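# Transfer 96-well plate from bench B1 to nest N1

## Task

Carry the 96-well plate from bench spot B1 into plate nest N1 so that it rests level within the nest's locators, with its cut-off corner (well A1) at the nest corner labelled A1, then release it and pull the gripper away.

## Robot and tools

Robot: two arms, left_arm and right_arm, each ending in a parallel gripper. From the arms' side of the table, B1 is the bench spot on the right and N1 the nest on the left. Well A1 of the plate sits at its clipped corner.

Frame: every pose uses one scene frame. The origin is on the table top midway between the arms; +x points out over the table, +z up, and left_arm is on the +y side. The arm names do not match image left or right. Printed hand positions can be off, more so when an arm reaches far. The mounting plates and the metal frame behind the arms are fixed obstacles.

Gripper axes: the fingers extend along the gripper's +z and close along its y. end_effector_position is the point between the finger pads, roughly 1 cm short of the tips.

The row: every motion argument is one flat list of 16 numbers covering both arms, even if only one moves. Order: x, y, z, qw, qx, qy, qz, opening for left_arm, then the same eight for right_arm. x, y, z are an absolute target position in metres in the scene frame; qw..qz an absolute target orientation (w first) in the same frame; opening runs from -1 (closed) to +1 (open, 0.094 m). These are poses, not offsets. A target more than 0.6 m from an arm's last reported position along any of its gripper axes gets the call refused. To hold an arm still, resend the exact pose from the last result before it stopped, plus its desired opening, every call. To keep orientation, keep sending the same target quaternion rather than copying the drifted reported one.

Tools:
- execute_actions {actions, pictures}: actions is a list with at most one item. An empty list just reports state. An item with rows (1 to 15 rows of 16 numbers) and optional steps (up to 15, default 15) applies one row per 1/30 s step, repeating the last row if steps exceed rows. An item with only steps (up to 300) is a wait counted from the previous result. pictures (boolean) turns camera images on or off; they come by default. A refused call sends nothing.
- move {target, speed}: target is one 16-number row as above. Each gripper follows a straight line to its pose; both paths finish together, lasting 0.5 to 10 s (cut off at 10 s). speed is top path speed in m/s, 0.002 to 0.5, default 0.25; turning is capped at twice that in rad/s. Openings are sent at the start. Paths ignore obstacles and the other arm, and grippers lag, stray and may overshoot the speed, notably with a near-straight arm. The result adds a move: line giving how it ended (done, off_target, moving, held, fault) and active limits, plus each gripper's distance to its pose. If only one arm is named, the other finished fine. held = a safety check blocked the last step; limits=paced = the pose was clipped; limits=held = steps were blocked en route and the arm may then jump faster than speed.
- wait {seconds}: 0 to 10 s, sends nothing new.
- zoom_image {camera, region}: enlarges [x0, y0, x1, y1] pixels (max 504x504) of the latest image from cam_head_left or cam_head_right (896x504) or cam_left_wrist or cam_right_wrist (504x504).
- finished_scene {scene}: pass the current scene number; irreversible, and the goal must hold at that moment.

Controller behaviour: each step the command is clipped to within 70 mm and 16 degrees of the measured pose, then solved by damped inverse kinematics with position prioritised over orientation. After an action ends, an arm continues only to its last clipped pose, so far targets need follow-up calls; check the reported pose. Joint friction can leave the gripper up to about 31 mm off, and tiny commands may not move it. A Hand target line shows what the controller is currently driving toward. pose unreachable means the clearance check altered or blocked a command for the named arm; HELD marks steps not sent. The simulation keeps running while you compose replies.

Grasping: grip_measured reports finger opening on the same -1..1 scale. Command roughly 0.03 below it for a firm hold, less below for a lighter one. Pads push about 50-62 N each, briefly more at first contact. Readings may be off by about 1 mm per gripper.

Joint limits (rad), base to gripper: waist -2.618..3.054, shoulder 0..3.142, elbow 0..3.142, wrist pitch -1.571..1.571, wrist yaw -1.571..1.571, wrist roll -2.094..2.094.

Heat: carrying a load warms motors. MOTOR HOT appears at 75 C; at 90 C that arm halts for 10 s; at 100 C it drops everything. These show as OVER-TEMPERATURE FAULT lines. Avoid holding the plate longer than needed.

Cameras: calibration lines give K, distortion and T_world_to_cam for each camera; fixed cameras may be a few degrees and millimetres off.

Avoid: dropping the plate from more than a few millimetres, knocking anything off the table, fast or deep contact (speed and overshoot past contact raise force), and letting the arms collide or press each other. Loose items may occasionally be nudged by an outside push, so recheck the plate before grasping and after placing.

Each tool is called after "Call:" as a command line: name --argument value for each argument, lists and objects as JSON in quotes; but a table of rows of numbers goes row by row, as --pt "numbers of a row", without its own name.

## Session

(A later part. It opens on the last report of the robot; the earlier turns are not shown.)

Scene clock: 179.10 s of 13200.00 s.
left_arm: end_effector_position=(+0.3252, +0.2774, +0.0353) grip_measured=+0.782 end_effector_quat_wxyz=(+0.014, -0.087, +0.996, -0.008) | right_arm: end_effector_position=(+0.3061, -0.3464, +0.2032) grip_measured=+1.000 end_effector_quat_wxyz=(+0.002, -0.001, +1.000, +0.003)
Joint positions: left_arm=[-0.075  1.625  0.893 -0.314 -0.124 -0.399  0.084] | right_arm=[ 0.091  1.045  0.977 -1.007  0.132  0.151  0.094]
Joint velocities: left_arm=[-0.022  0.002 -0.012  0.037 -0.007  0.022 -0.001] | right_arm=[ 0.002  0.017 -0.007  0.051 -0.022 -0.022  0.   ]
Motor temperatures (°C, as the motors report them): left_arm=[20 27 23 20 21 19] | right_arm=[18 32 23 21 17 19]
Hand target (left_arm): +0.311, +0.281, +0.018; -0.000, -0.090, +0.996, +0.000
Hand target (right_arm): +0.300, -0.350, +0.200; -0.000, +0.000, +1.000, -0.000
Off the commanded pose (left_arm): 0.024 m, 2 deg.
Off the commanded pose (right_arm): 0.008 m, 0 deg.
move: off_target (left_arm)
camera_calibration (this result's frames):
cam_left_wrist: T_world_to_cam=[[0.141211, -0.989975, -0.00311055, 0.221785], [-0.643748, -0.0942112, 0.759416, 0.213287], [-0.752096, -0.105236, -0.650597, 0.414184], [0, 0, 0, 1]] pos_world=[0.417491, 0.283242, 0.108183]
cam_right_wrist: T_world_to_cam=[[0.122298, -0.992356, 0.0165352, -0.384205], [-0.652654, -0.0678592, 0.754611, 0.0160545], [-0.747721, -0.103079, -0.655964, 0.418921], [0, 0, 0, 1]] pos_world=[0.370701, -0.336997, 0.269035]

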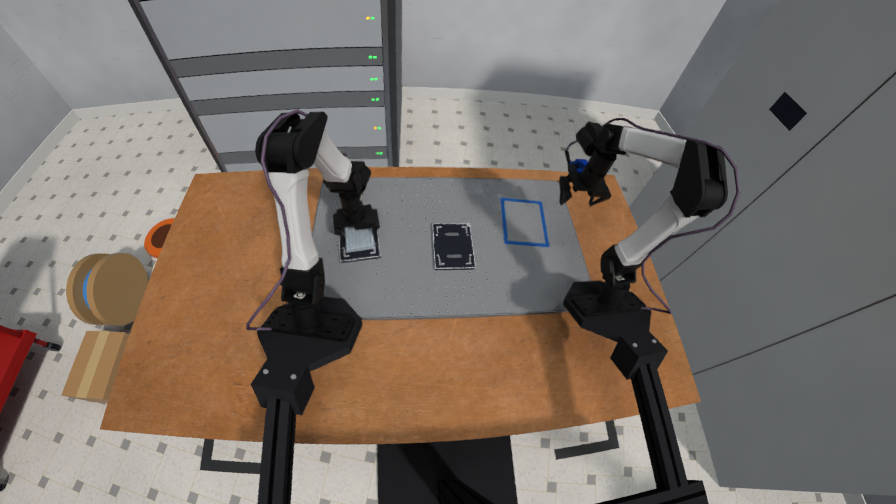

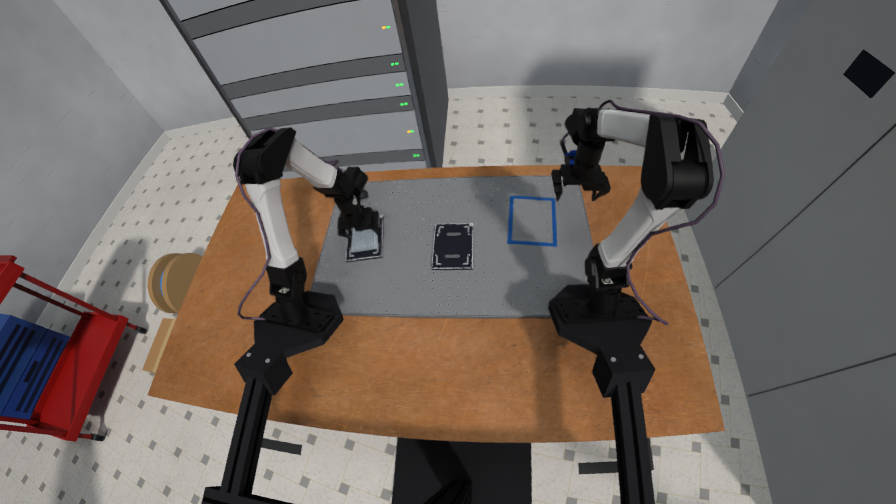

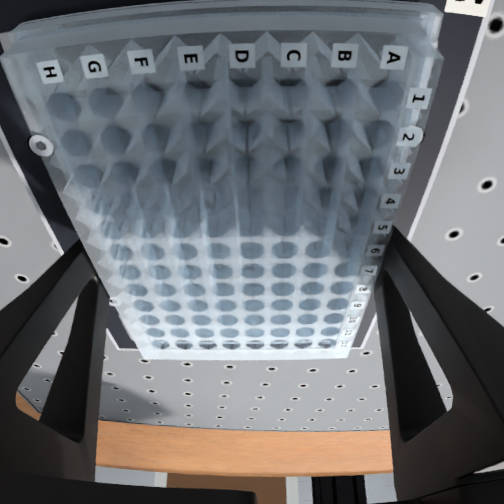

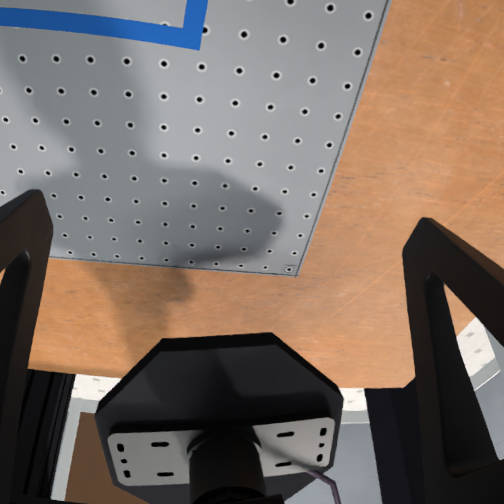

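Call:
move --target '[0.308,0.285,0.03,0,-0.09,0.996,0,0.7, 0.30,-0.35,0.2,0,0,1,0,1]' --speed 0.005

Call:
zoom_image --camera "cam_head_left" --region '[310, 190, 410, 270]'

Call:
zoom_image --camera "cam_head_right" --region '[320, 190, 420, 270]'

Scene clock: 188.07 s of 13200.00 s.
left_arm: end_effector_position=(+0.3252, +0.2775, +0.0363) grip_measured=+0.782 end_effector_quat_wxyz=(+0.022, -0.088, +0.996, -0.011) | right_arm: end_effector_position=(+0.3061, -0.3464, +0.2032) grip_measured=+1.000 end_effector_quat_wxyz=(+0.002, -0.001, +1.000, +0.003)
Joint positions: left_arm=[-0.075  1.613  0.875 -0.291 -0.124 -0.399  0.084] | right_arm=[ 0.091  1.045  0.977 -1.007  0.132  0.151  0.094]
Joint velocities: left_arm=[-0.007 -0.002 -0.017  0.051  0.022 -0.051  0.   ] | right_arm=[-0.012  0.002 -0.022 -0.066 -0.022  0.051  0.   ]
Motor temperatures (°C, as the motors report them): left_arm=[20 27 23 20 21 19] | right_arm=[18 32 23 21 17 19]
Hand target (left_arm): +0.308, +0.285, +0.030; +0.000, -0.090, +0.996, +0.000
Hand target (right_arm): +0.300, -0.350, +0.200; -0.000, +0.000, +1.000, -0.000
Off the commanded pose (left_arm): 0.020 m, 3 deg.
Off the commanded pose (right_arm): 0.008 m, 0 deg.
After step 90, 1.83 s passed at rest.
move: off_target (left_arm)
camera_calibration (this result's frames):
cam_left_wrist: T_world_to_cam=[[0.14339, -0.989662, 0.00292968, 0.220896], [-0.655768, -0.0927949, 0.749238, 0.21649], [-0.741221, -0.109355, -0.662294, 0.412825], [0, 0, 0, 1]] pos_world=[0.416287, 0.283845, 0.110562]
cam_right_wrist: T_world_to_cam=[[0.122298, -0.992356, 0.0165352, -0.384205], [-0.652654, -0.0678592, 0.754611, 0.0160545], [-0.747721, -0.103079, -0.655964, 0.418921], [0, 0, 0, 1]] pos_world=[0.370701, -0.336997, 0.269035]

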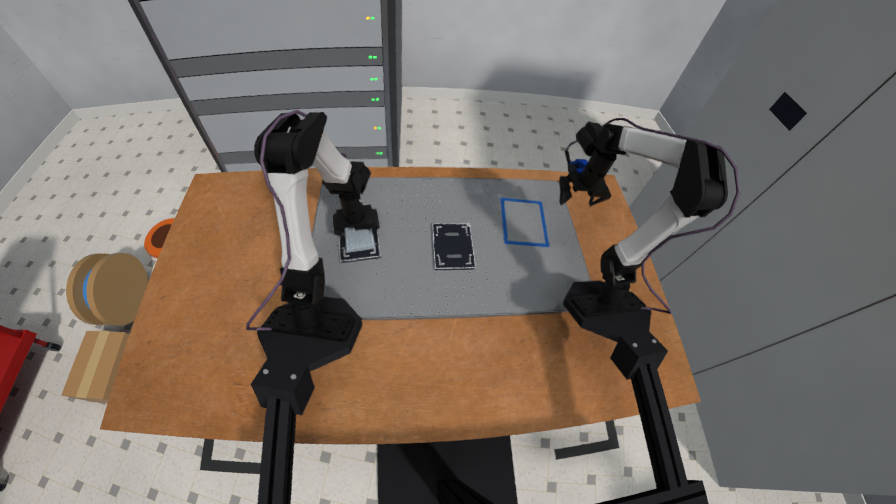

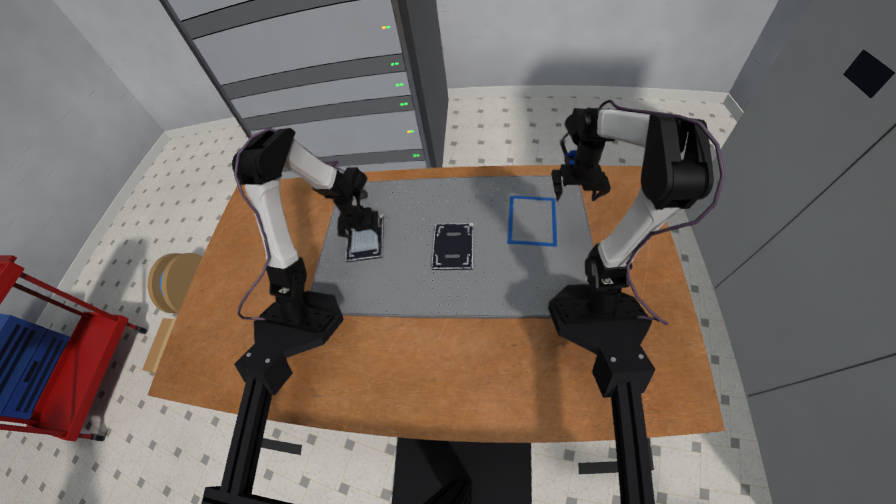

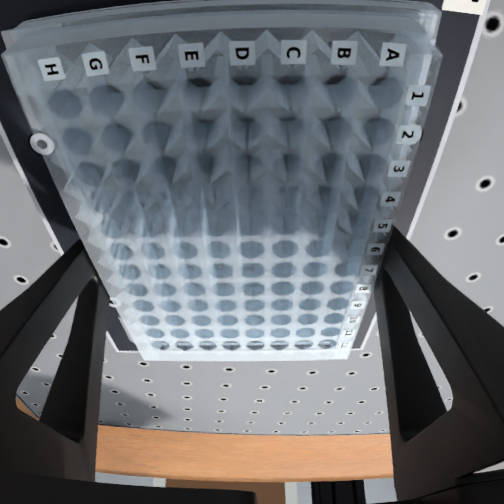

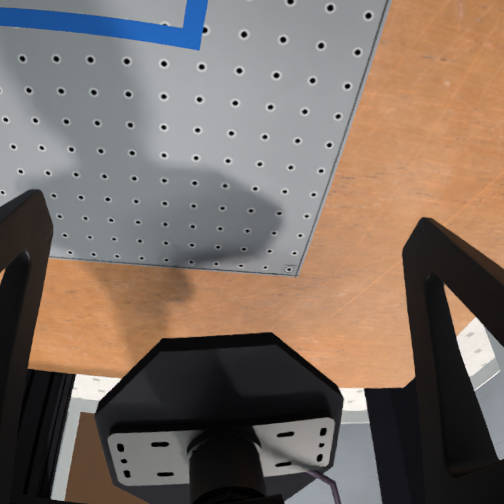

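Region (310, 190, 410, 270) of cam_head_left's 896x504 image, scaled by 5.040, with more detail than that image has; it fills the top 403 rows of this view, and the rest is white.

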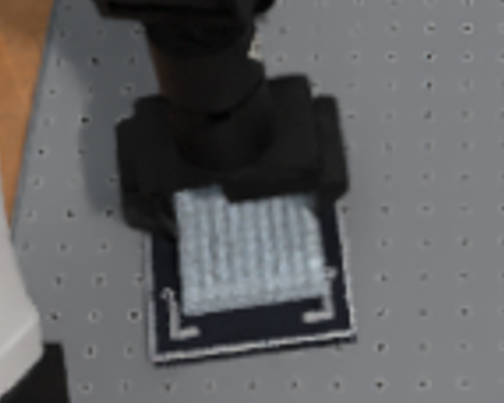

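Region (320, 190, 420, 270) of cam_head_right's 896x504 image, scaled by 5.040, with more detail than that image has; it fills the top 403 rows of this view, and the rest is white.

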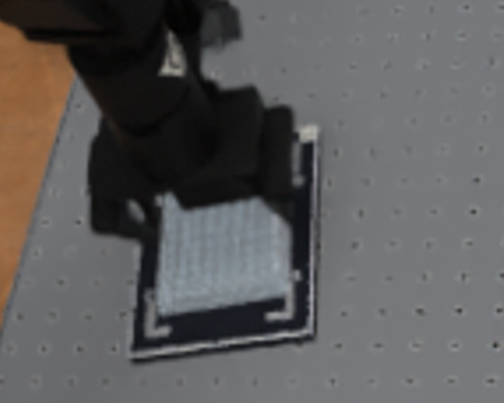

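Call:
move --target '[0.315,0.283,0.10,0,-0.078,0.997,0,0.7, 0.30,-0.35,0.2,0,0,1,0,1]' --speed 0.05

Call:
move --target '[0.315,0.283,0.036,0,-0.078,0.997,0,0.7, 0.30,-0.35,0.2,0,0,1,0,1]' --speed 0.03

Call:
zoom_image --camera "cam_head_left" --region '[310, 190, 410, 270]'

Call:
zoom_image --camera "cam_head_right" --region '[320, 190, 420, 270]'

Scene clock: 193.20 s of 13200.00 s.
left_arm: end_effector_position=(+0.3100, +0.2856, +0.0930) grip_measured=+0.782 end_effector_quat_wxyz=(-0.008, -0.078, +0.997, +0.001) | right_arm: end_effector_position=(+0.3061, -0.3464, +0.2032) grip_measured=+1.000 end_effector_quat_wxyz=(+0.002, -0.001, +1.000, +0.003)
Joint positions: left_arm=[-0.09   1.426  0.912 -0.58  -0.135 -0.399  0.084] | right_arm=[ 0.091  1.045  0.977 -1.007  0.132  0.151  0.094]
Joint velocities: left_arm=[ 0.007  0.007 -0.002 -0.037 -0.037  0.051  0.   ] | right_arm=[ 0.027 -0.002 -0.007 -0.007 -0.051 -0.007  0.   ]
Motor temperatures (°C, as the motors report them): left_arm=[20 27 23 19 21 19] | right_arm=[18 32 23 21 17 19]
Hand target (left_arm): +0.315, +0.283, +0.101; +0.000, -0.078, +0.997, +0.000
Hand target (right_arm): +0.300, -0.350, +0.200; -0.000, +0.000, +1.000, -0.000
Off the commanded pose (left_arm): 0.009 m, 1 deg.
Off the commanded pose (right_arm): 0.008 m, 0 deg.
After step 90, 0.33 s passed at rest.
move: done
camera_calibration (this result's frames):
cam_left_wrist: T_world_to_cam=[[0.122151, -0.992241, -0.0231641, 0.240661], [-0.611679, -0.0936399, 0.785545, 0.147902], [-0.781619, -0.0817858, -0.618371, 0.440566], [0, 0, 0, 1]] pos_world=[0.405427, 0.288676, 0.161824]
cam_right_wrist: T_world_to_cam=[[0.122298, -0.992356, 0.0165352, -0.384205], [-0.652654, -0.0678592, 0.754611, 0.0160545], [-0.747721, -0.103079, -0.655964, 0.418921], [0, 0, 0, 1]] pos_world=[0.370701, -0.336997, 0.269035]

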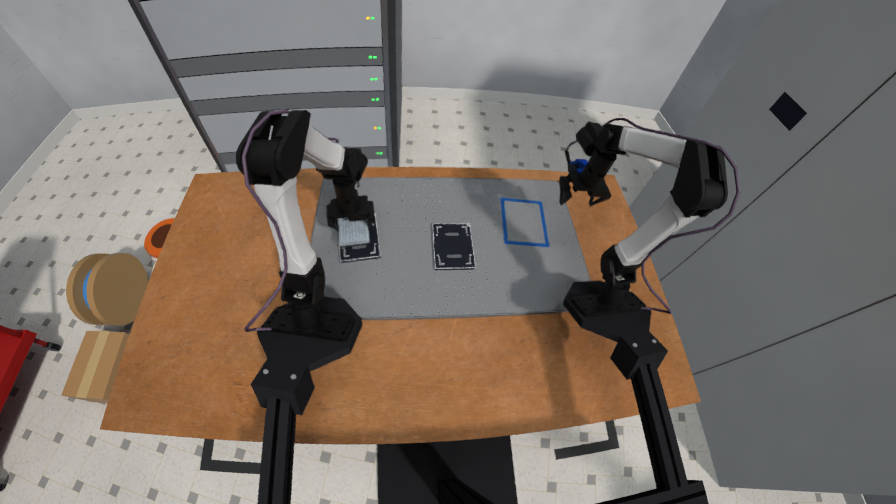

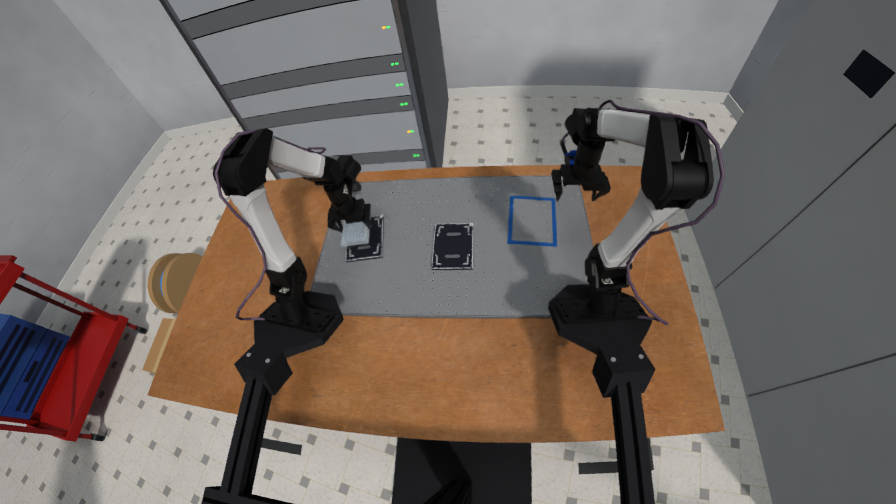

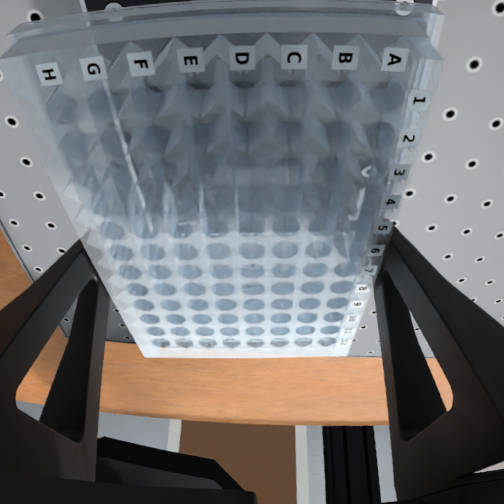

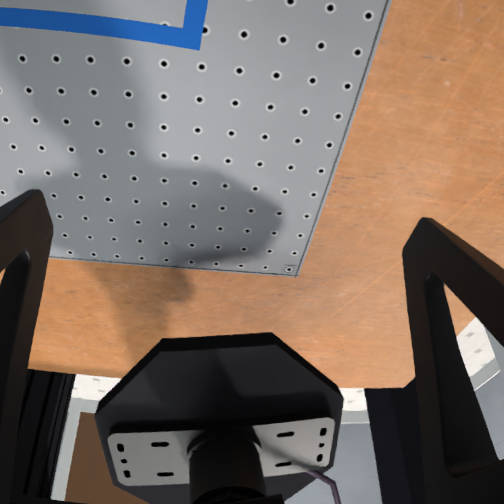

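Scene clock: 195.40 s of 13200.00 s.
left_arm: end_effector_position=(+0.3189, +0.2801, +0.0413) grip_measured=+0.782 end_effector_quat_wxyz=(+0.003, -0.078, +0.997, -0.000) | right_arm: end_effector_position=(+0.3061, -0.3464, +0.2032) grip_measured=+1.000 end_effector_quat_wxyz=(+0.002, -0.001, +1.000, +0.003)
Joint positions: left_arm=[-0.079  1.602  0.891 -0.36  -0.135 -0.388  0.084] | right_arm=[ 0.091  1.045  0.977 -1.007  0.132  0.151  0.094]
Joint velocities: left_arm=[ 0.002 -0.007  0.002  0.051  0.007  0.007 -0.   ] | right_arm=[ 0.002  0.002 -0.012  0.022  0.037 -0.037  0.   ]
Motor temperatures (°C, as the motors report them): left_arm=[20 27 23 19 21 19] | right_arm=[18 32 23 21 17 19]
Hand target (left_arm): +0.315, +0.283, +0.036; -0.000, -0.078, +0.997, -0.000
Hand target (right_arm): +0.300, -0.350, +0.200; -0.000, +0.000, +1.000, -0.000
Off the commanded pose (left_arm): 0.007 m, 0 deg.
Off the commanded pose (right_arm): 0.008 m, 0 deg.
move: done
camera_calibration (this result's frames):
cam_left_wrist: T_world_to_cam=[[0.123655, -0.99212, -0.0201719, 0.23228], [-0.628989, -0.094086, 0.771699, 0.199704], [-0.767517, -0.0827369, -0.635667, 0.411554], [0, 0, 0, 1]] pos_world=[0.412764, 0.28329, 0.112186]
cam_right_wrist: T_world_to_cam=[[0.122298, -0.992356, 0.0165352, -0.384205], [-0.652654, -0.0678592, 0.754611, 0.0160545], [-0.747721, -0.103079, -0.655964, 0.418921], [0, 0, 0, 1]] pos_world=[0.370701, -0.336997, 0.269035]

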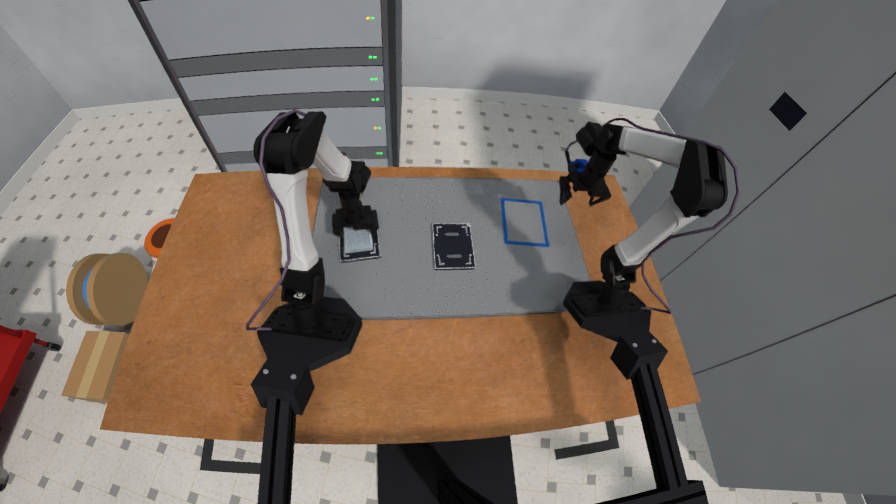

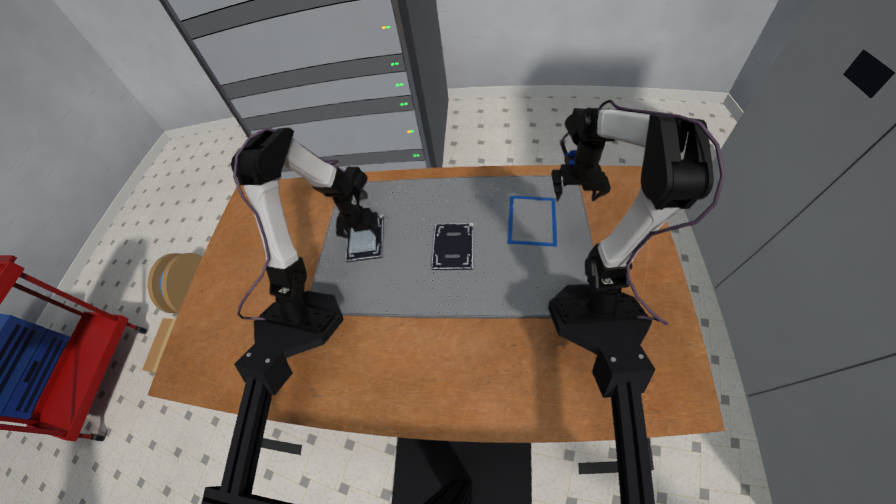

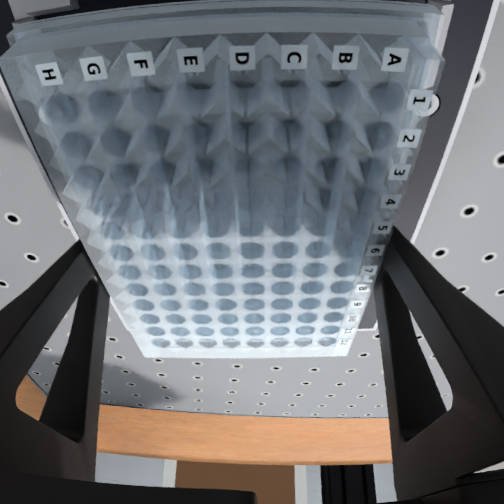

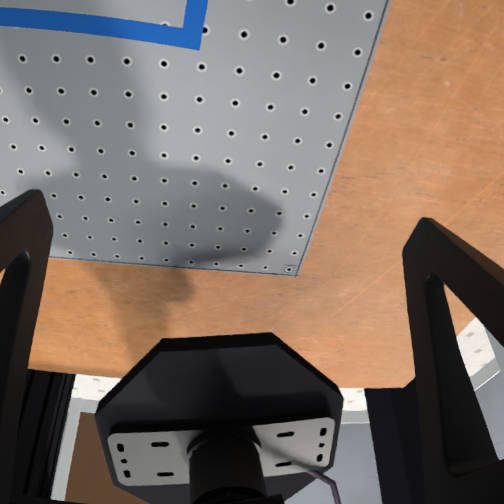

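Region (310, 190, 410, 270) of cam_head_left's 896x504 image, scaled by 5.040, with more detail than that image has; it fills the top 403 rows of this view, and the rest is white.

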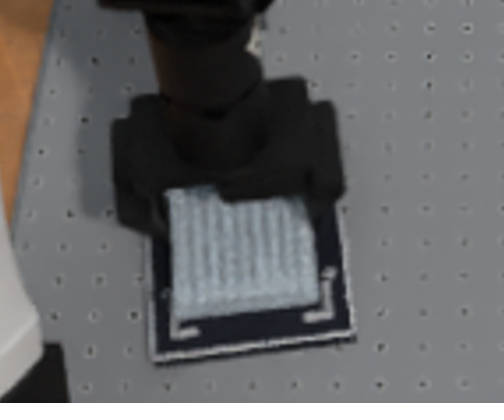

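Region (320, 190, 420, 270) of cam_head_right's 896x504 image, scaled by 5.040, with more detail than that image has; it fills the top 403 rows of this view, and the rest is white.

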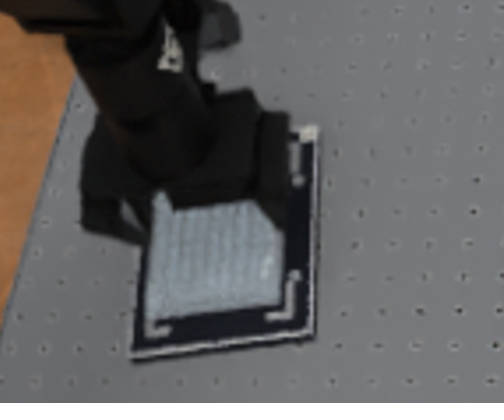

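Call:
move --target '[0.313,0.277,0.036,0,-0.078,0.997,0,0.7, 0.30,-0.35,0.2,0,0,1,0,1]' --speed 0.005

Call:
zoom_image --camera "cam_head_left" --region '[310, 190, 410, 270]'

Call:
zoom_image --camera "cam_head_right" --region '[320, 190, 420, 270]'

Scene clock: 200.63 s of 13200.00 s.
left_arm: end_effector_position=(+0.3197, +0.2799, +0.0413) grip_measured=+0.782 end_effector_quat_wxyz=(+0.005, -0.080, +0.997, -0.001) | right_arm: end_effector_position=(+0.3061, -0.3464, +0.2032) grip_measured=+1.000 end_effector_quat_wxyz=(+0.002, -0.001, +1.000, +0.003)
Joint positions: left_arm=[-0.079  1.602  0.891 -0.356 -0.135 -0.39   0.084] | right_arm=[ 0.091  1.045  0.977 -1.007  0.132  0.151  0.094]
Joint velocities: left_arm=[ 0.007 -0.007 -0.007 -0.037 -0.007 -0.007  0.001] | right_arm=[ 0.007 -0.017 -0.032 -0.007 -0.007 -0.051  0.   ]
Motor temperatures (°C, as the motors report them): left_arm=[20 27 23 19 21 19] | right_arm=[18 32 23 21 17 19]
Hand target (left_arm): +0.313, +0.277, +0.036; -0.000, -0.078, +0.997, +0.000
Hand target (right_arm): +0.300, -0.350, +0.200; -0.000, +0.000, +1.000, -0.000
Off the commanded pose (left_arm): 0.009 m, 1 deg.
Off the commanded pose (right_arm): 0.008 m, 0 deg.
After step 90, 0.23 s passed at rest.
move: done
camera_calibration (this result's frames):
cam_left_wrist: T_world_to_cam=[[0.126443, -0.991793, -0.0189619, 0.230956], [-0.631282, -0.0951972, 0.769689, 0.20132], [-0.765177, -0.0853515, -0.638138, 0.412255], [0, 0, 0, 1]] pos_world=[0.413335, 0.283413, 0.112501]
cam_right_wrist: T_world_to_cam=[[0.122298, -0.992356, 0.0165352, -0.384205], [-0.652654, -0.0678592, 0.754611, 0.0160545], [-0.747721, -0.103079, -0.655964, 0.418921], [0, 0, 0, 1]] pos_world=[0.370701, -0.336997, 0.269035]

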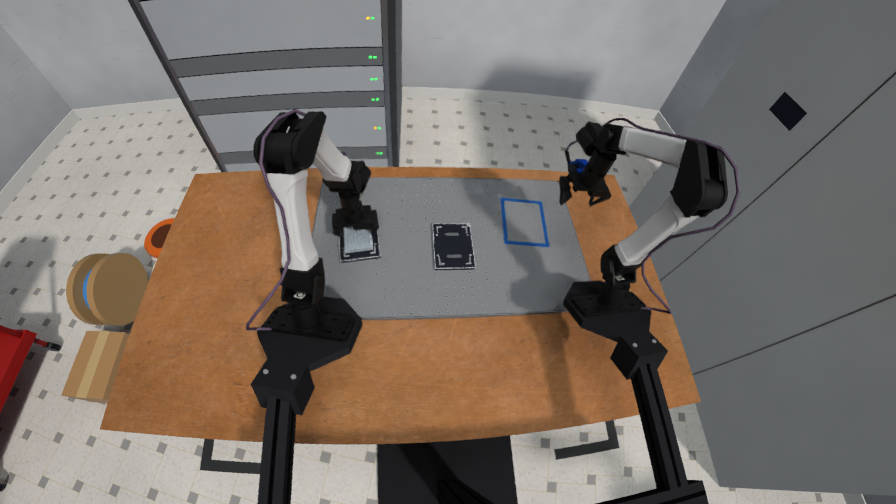

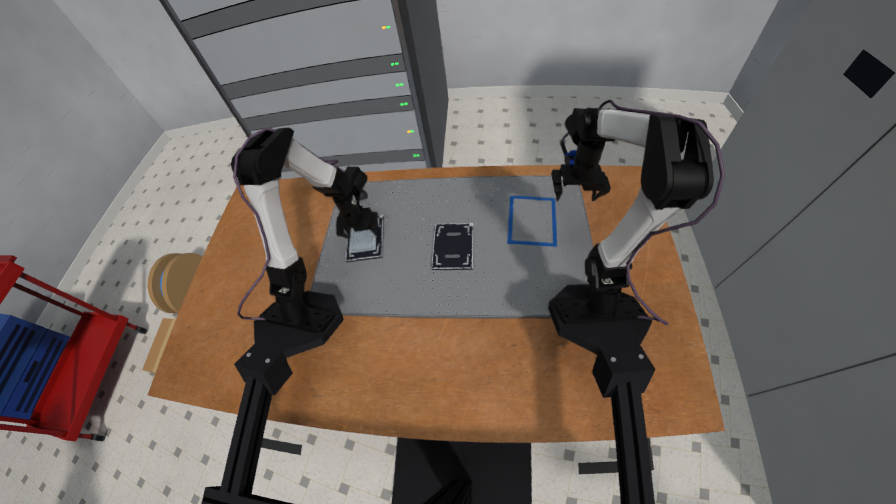

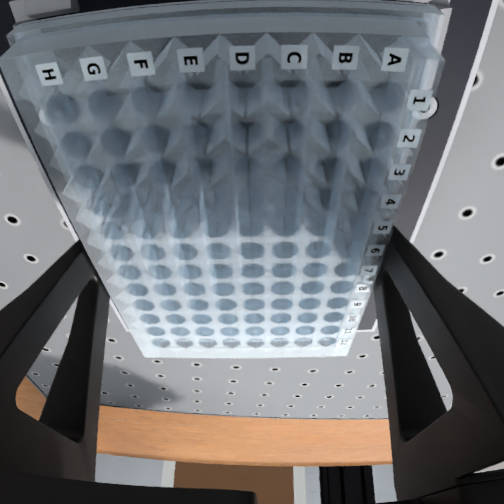

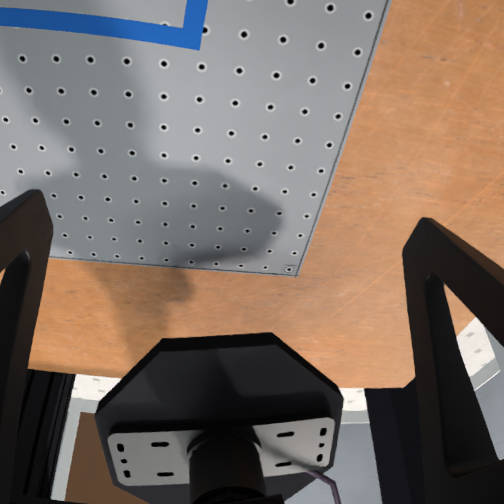

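Region (310, 190, 410, 270) of cam_head_left's 896x504 image, scaled by 5.040, with more detail than that image has; it fills the top 403 rows of this view, and the rest is white.

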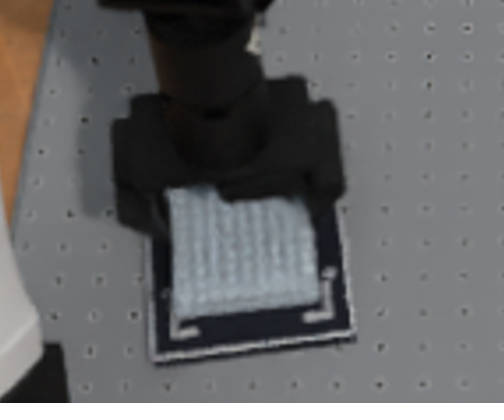

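Region (320, 190, 420, 270) of cam_head_right's 896x504 image, scaled by 5.040, with more detail than that image has; it fills the top 403 rows of this view, and the rest is white.

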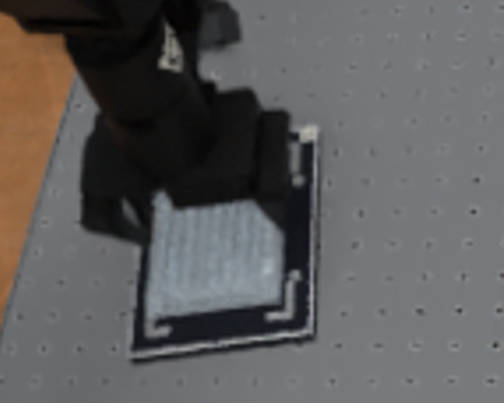

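Call:
move --target '[0.315,0.280,0.10,0,-0.078,0.997,0,0.7, 0.30,-0.35,0.2,0,0,1,0,1]' --speed 0.05

Call:
move --target '[0.314,0.280,0.034,0,-0.078,0.997,0,0.7, 0.30,-0.35,0.2,0,0,1,0,1]' --speed 0.03

Call:
zoom_image --camera "cam_head_left" --region '[310, 190, 410, 270]'

Call:
zoom_image --camera "cam_head_right" --region '[320, 190, 420, 270]'

Scene clock: 206.27 s of 13200.00 s.
left_arm: end_effector_position=(+0.3103, +0.2824, +0.0932) grip_measured=+0.782 end_effector_quat_wxyz=(-0.007, -0.078, +0.997, +0.000) | right_arm: end_effector_position=(+0.3061, -0.3464, +0.2032) grip_measured=+1.000 end_effector_quat_wxyz=(+0.002, -0.001, +1.000, +0.003)
Joint positions: left_arm=[-0.101  1.429  0.915 -0.58  -0.14  -0.409  0.084] | right_arm=[ 0.091  1.045  0.977 -1.007  0.132  0.151  0.094]
Joint velocities: left_arm=[ 0.002  0.002 -0.007 -0.066 -0.022  0.007 -0.001] | right_arm=[-0.007  0.002  0.012 -0.007 -0.037 -0.007  0.   ]
Motor temperatures (°C, as the motors report them): left_arm=[20 28 23 19 21 19] | right_arm=[18 32 23 21 17 19]
Hand target (left_arm): +0.315, +0.280, +0.101; +0.000, -0.078, +0.997, +0.000
Hand target (right_arm): +0.300, -0.350, +0.200; -0.000, +0.000, +1.000, -0.000
Off the commanded pose (left_arm): 0.009 m, 1 deg.
Off the commanded pose (right_arm): 0.008 m, 0 deg.
After step 90, 1.00 s passed at rest.
move: done
camera_calibration (this result's frames):
cam_left_wrist: T_world_to_cam=[[0.12193, -0.992287, -0.0223444, 0.237531], [-0.612342, -0.0929224, 0.785113, 0.14771], [-0.781134, -0.0820463, -0.618949, 0.440625], [0, 0, 0, 1]] pos_world=[0.405674, 0.285577, 0.162063]
cam_right_wrist: T_world_to_cam=[[0.122298, -0.992356, 0.0165352, -0.384205], [-0.652654, -0.0678592, 0.754611, 0.0160545], [-0.747721, -0.103079, -0.655964, 0.418921], [0, 0, 0, 1]] pos_world=[0.370701, -0.336997, 0.269035]

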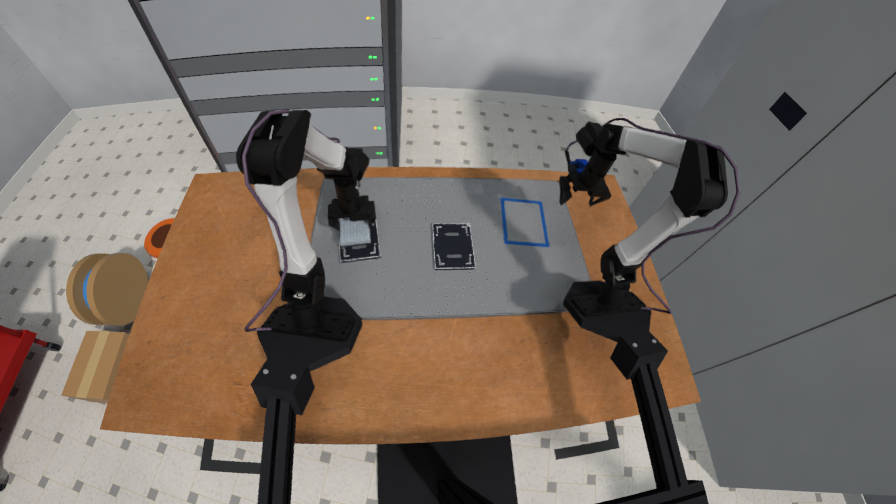

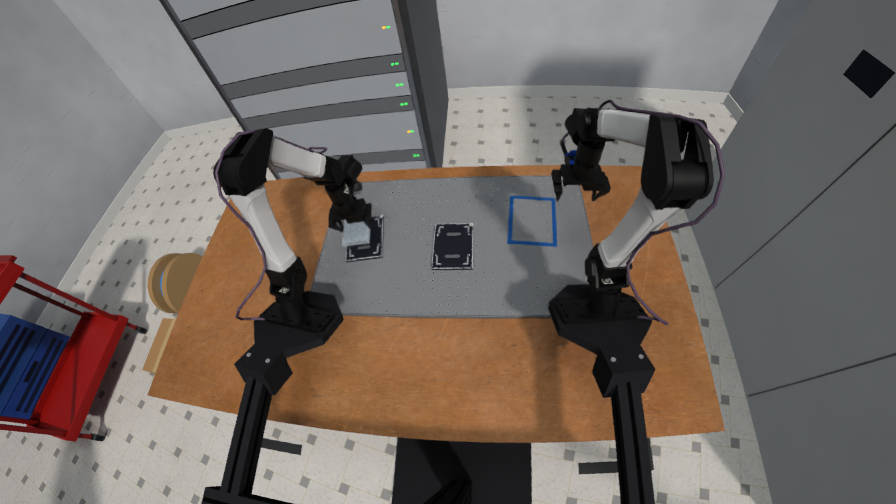

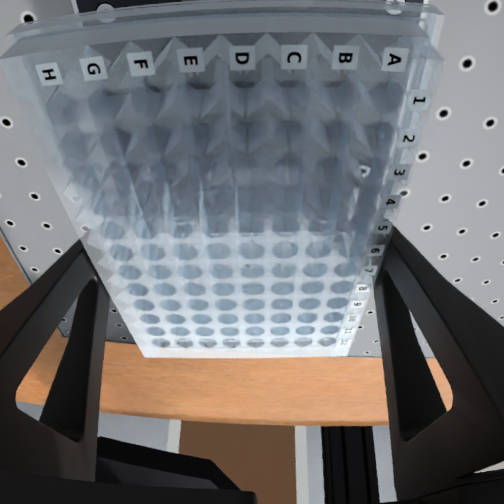

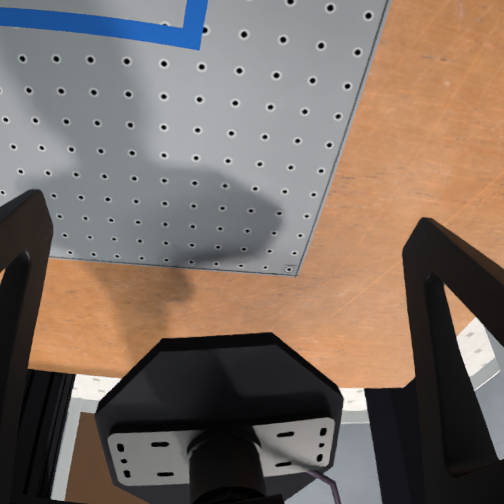

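Scene clock: 208.53 s of 13200.00 s.
left_arm: end_effector_position=(+0.3179, +0.2772, +0.0392) grip_measured=+0.782 end_effector_quat_wxyz=(+0.004, -0.078, +0.997, -0.000) | right_arm: end_effector_position=(+0.3061, -0.3464, +0.2032) grip_measured=+1.000 end_effector_quat_wxyz=(+0.002, -0.001, +1.000, +0.003)
Joint positions: left_arm=[-0.089  1.61   0.889 -0.351 -0.14  -0.397  0.084] | right_arm=[ 0.091  1.045  0.977 -1.007  0.132  0.151  0.094]
Joint velocities: left_arm=[ 0.002  0.002  0.002 -0.007  0.037  0.022  0.   ] | right_arm=[-0.002 -0.012  0.022  0.051  0.037 -0.022  0.   ]
Motor temperatures (°C, as the motors report them): left_arm=[20 28 23 19 21 19] | right_arm=[18 32 23 21 17 19]
Hand target (left_arm): +0.313, +0.280, +0.034; -0.000, -0.078, +0.997, -0.000
Hand target (right_arm): +0.300, -0.350, +0.200; -0.000, +0.000, +1.000, -0.000
Off the commanded pose (left_arm): 0.007 m, 0 deg.
Off the commanded pose (right_arm): 0.008 m, 0 deg.
move: done
camera_calibration (this result's frames):
cam_left_wrist: T_world_to_cam=[[0.123978, -0.99208, -0.0201729, 0.229369], [-0.62897, -0.0942927, 0.77169, 0.200448], [-0.76748, -0.0829846, -0.635679, 0.409256], [0, 0, 0, 1]] pos_world=[0.411735, 0.280415, 0.110099]
cam_right_wrist: T_world_to_cam=[[0.122298, -0.992356, 0.0165352, -0.384205], [-0.652654, -0.0678592, 0.754611, 0.0160545], [-0.747721, -0.103079, -0.655964, 0.418921], [0, 0, 0, 1]] pos_world=[0.370701, -0.336997, 0.269035]

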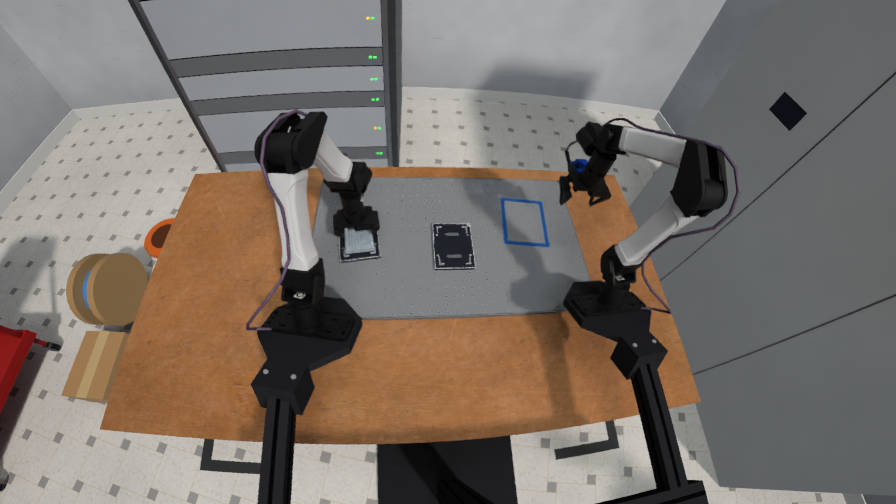

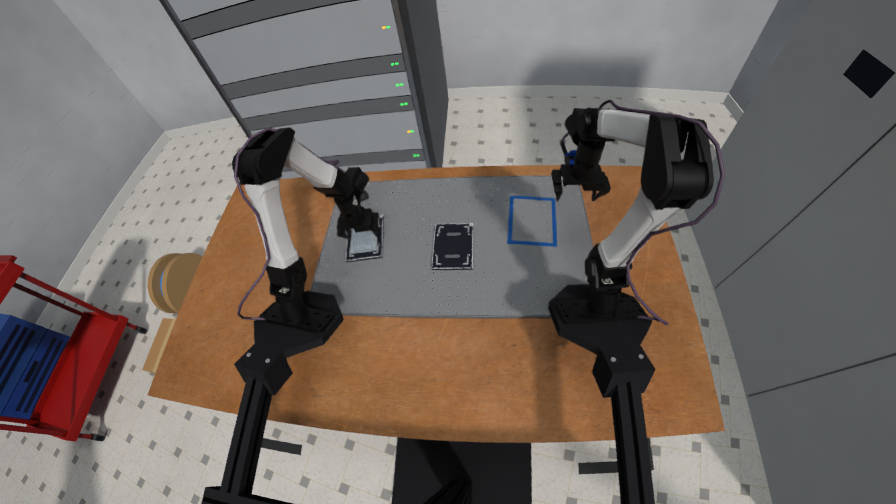

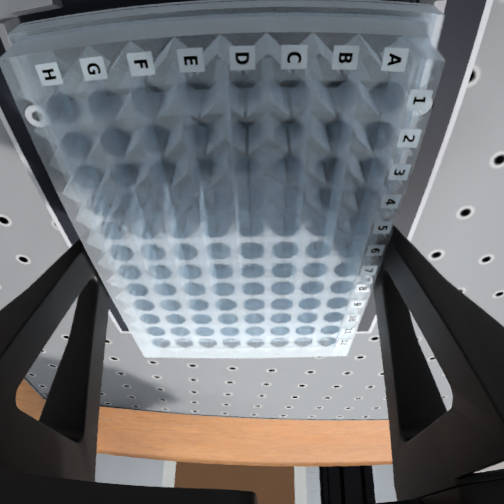

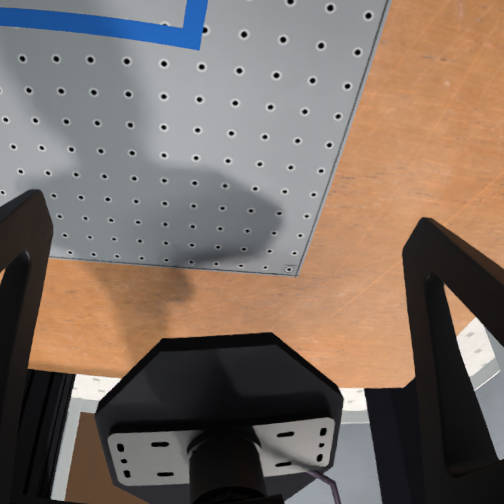

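Region (310, 190, 410, 270) of cam_head_left's 896x504 image, scaled by 5.040, with more detail than that image has; it fills the top 403 rows of this view, and the rest is white.

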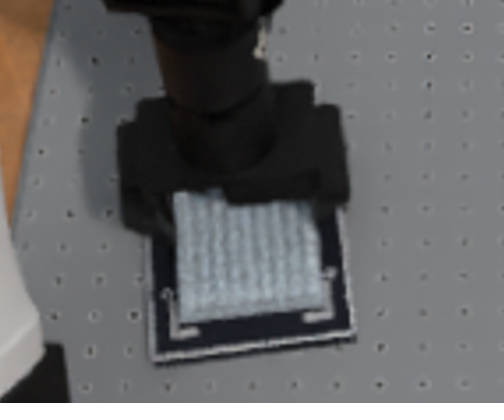

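Region (320, 190, 420, 270) of cam_head_right's 896x504 image, scaled by 5.040, with more detail than that image has; it fills the top 403 rows of this view, and the rest is white.

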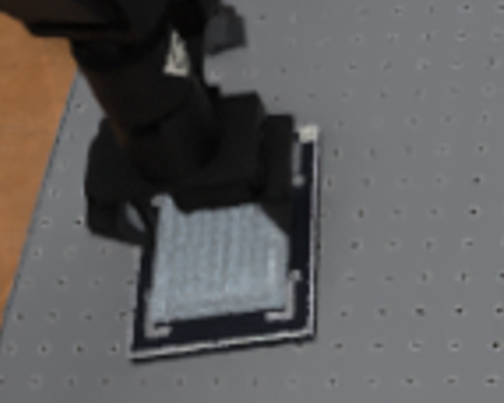

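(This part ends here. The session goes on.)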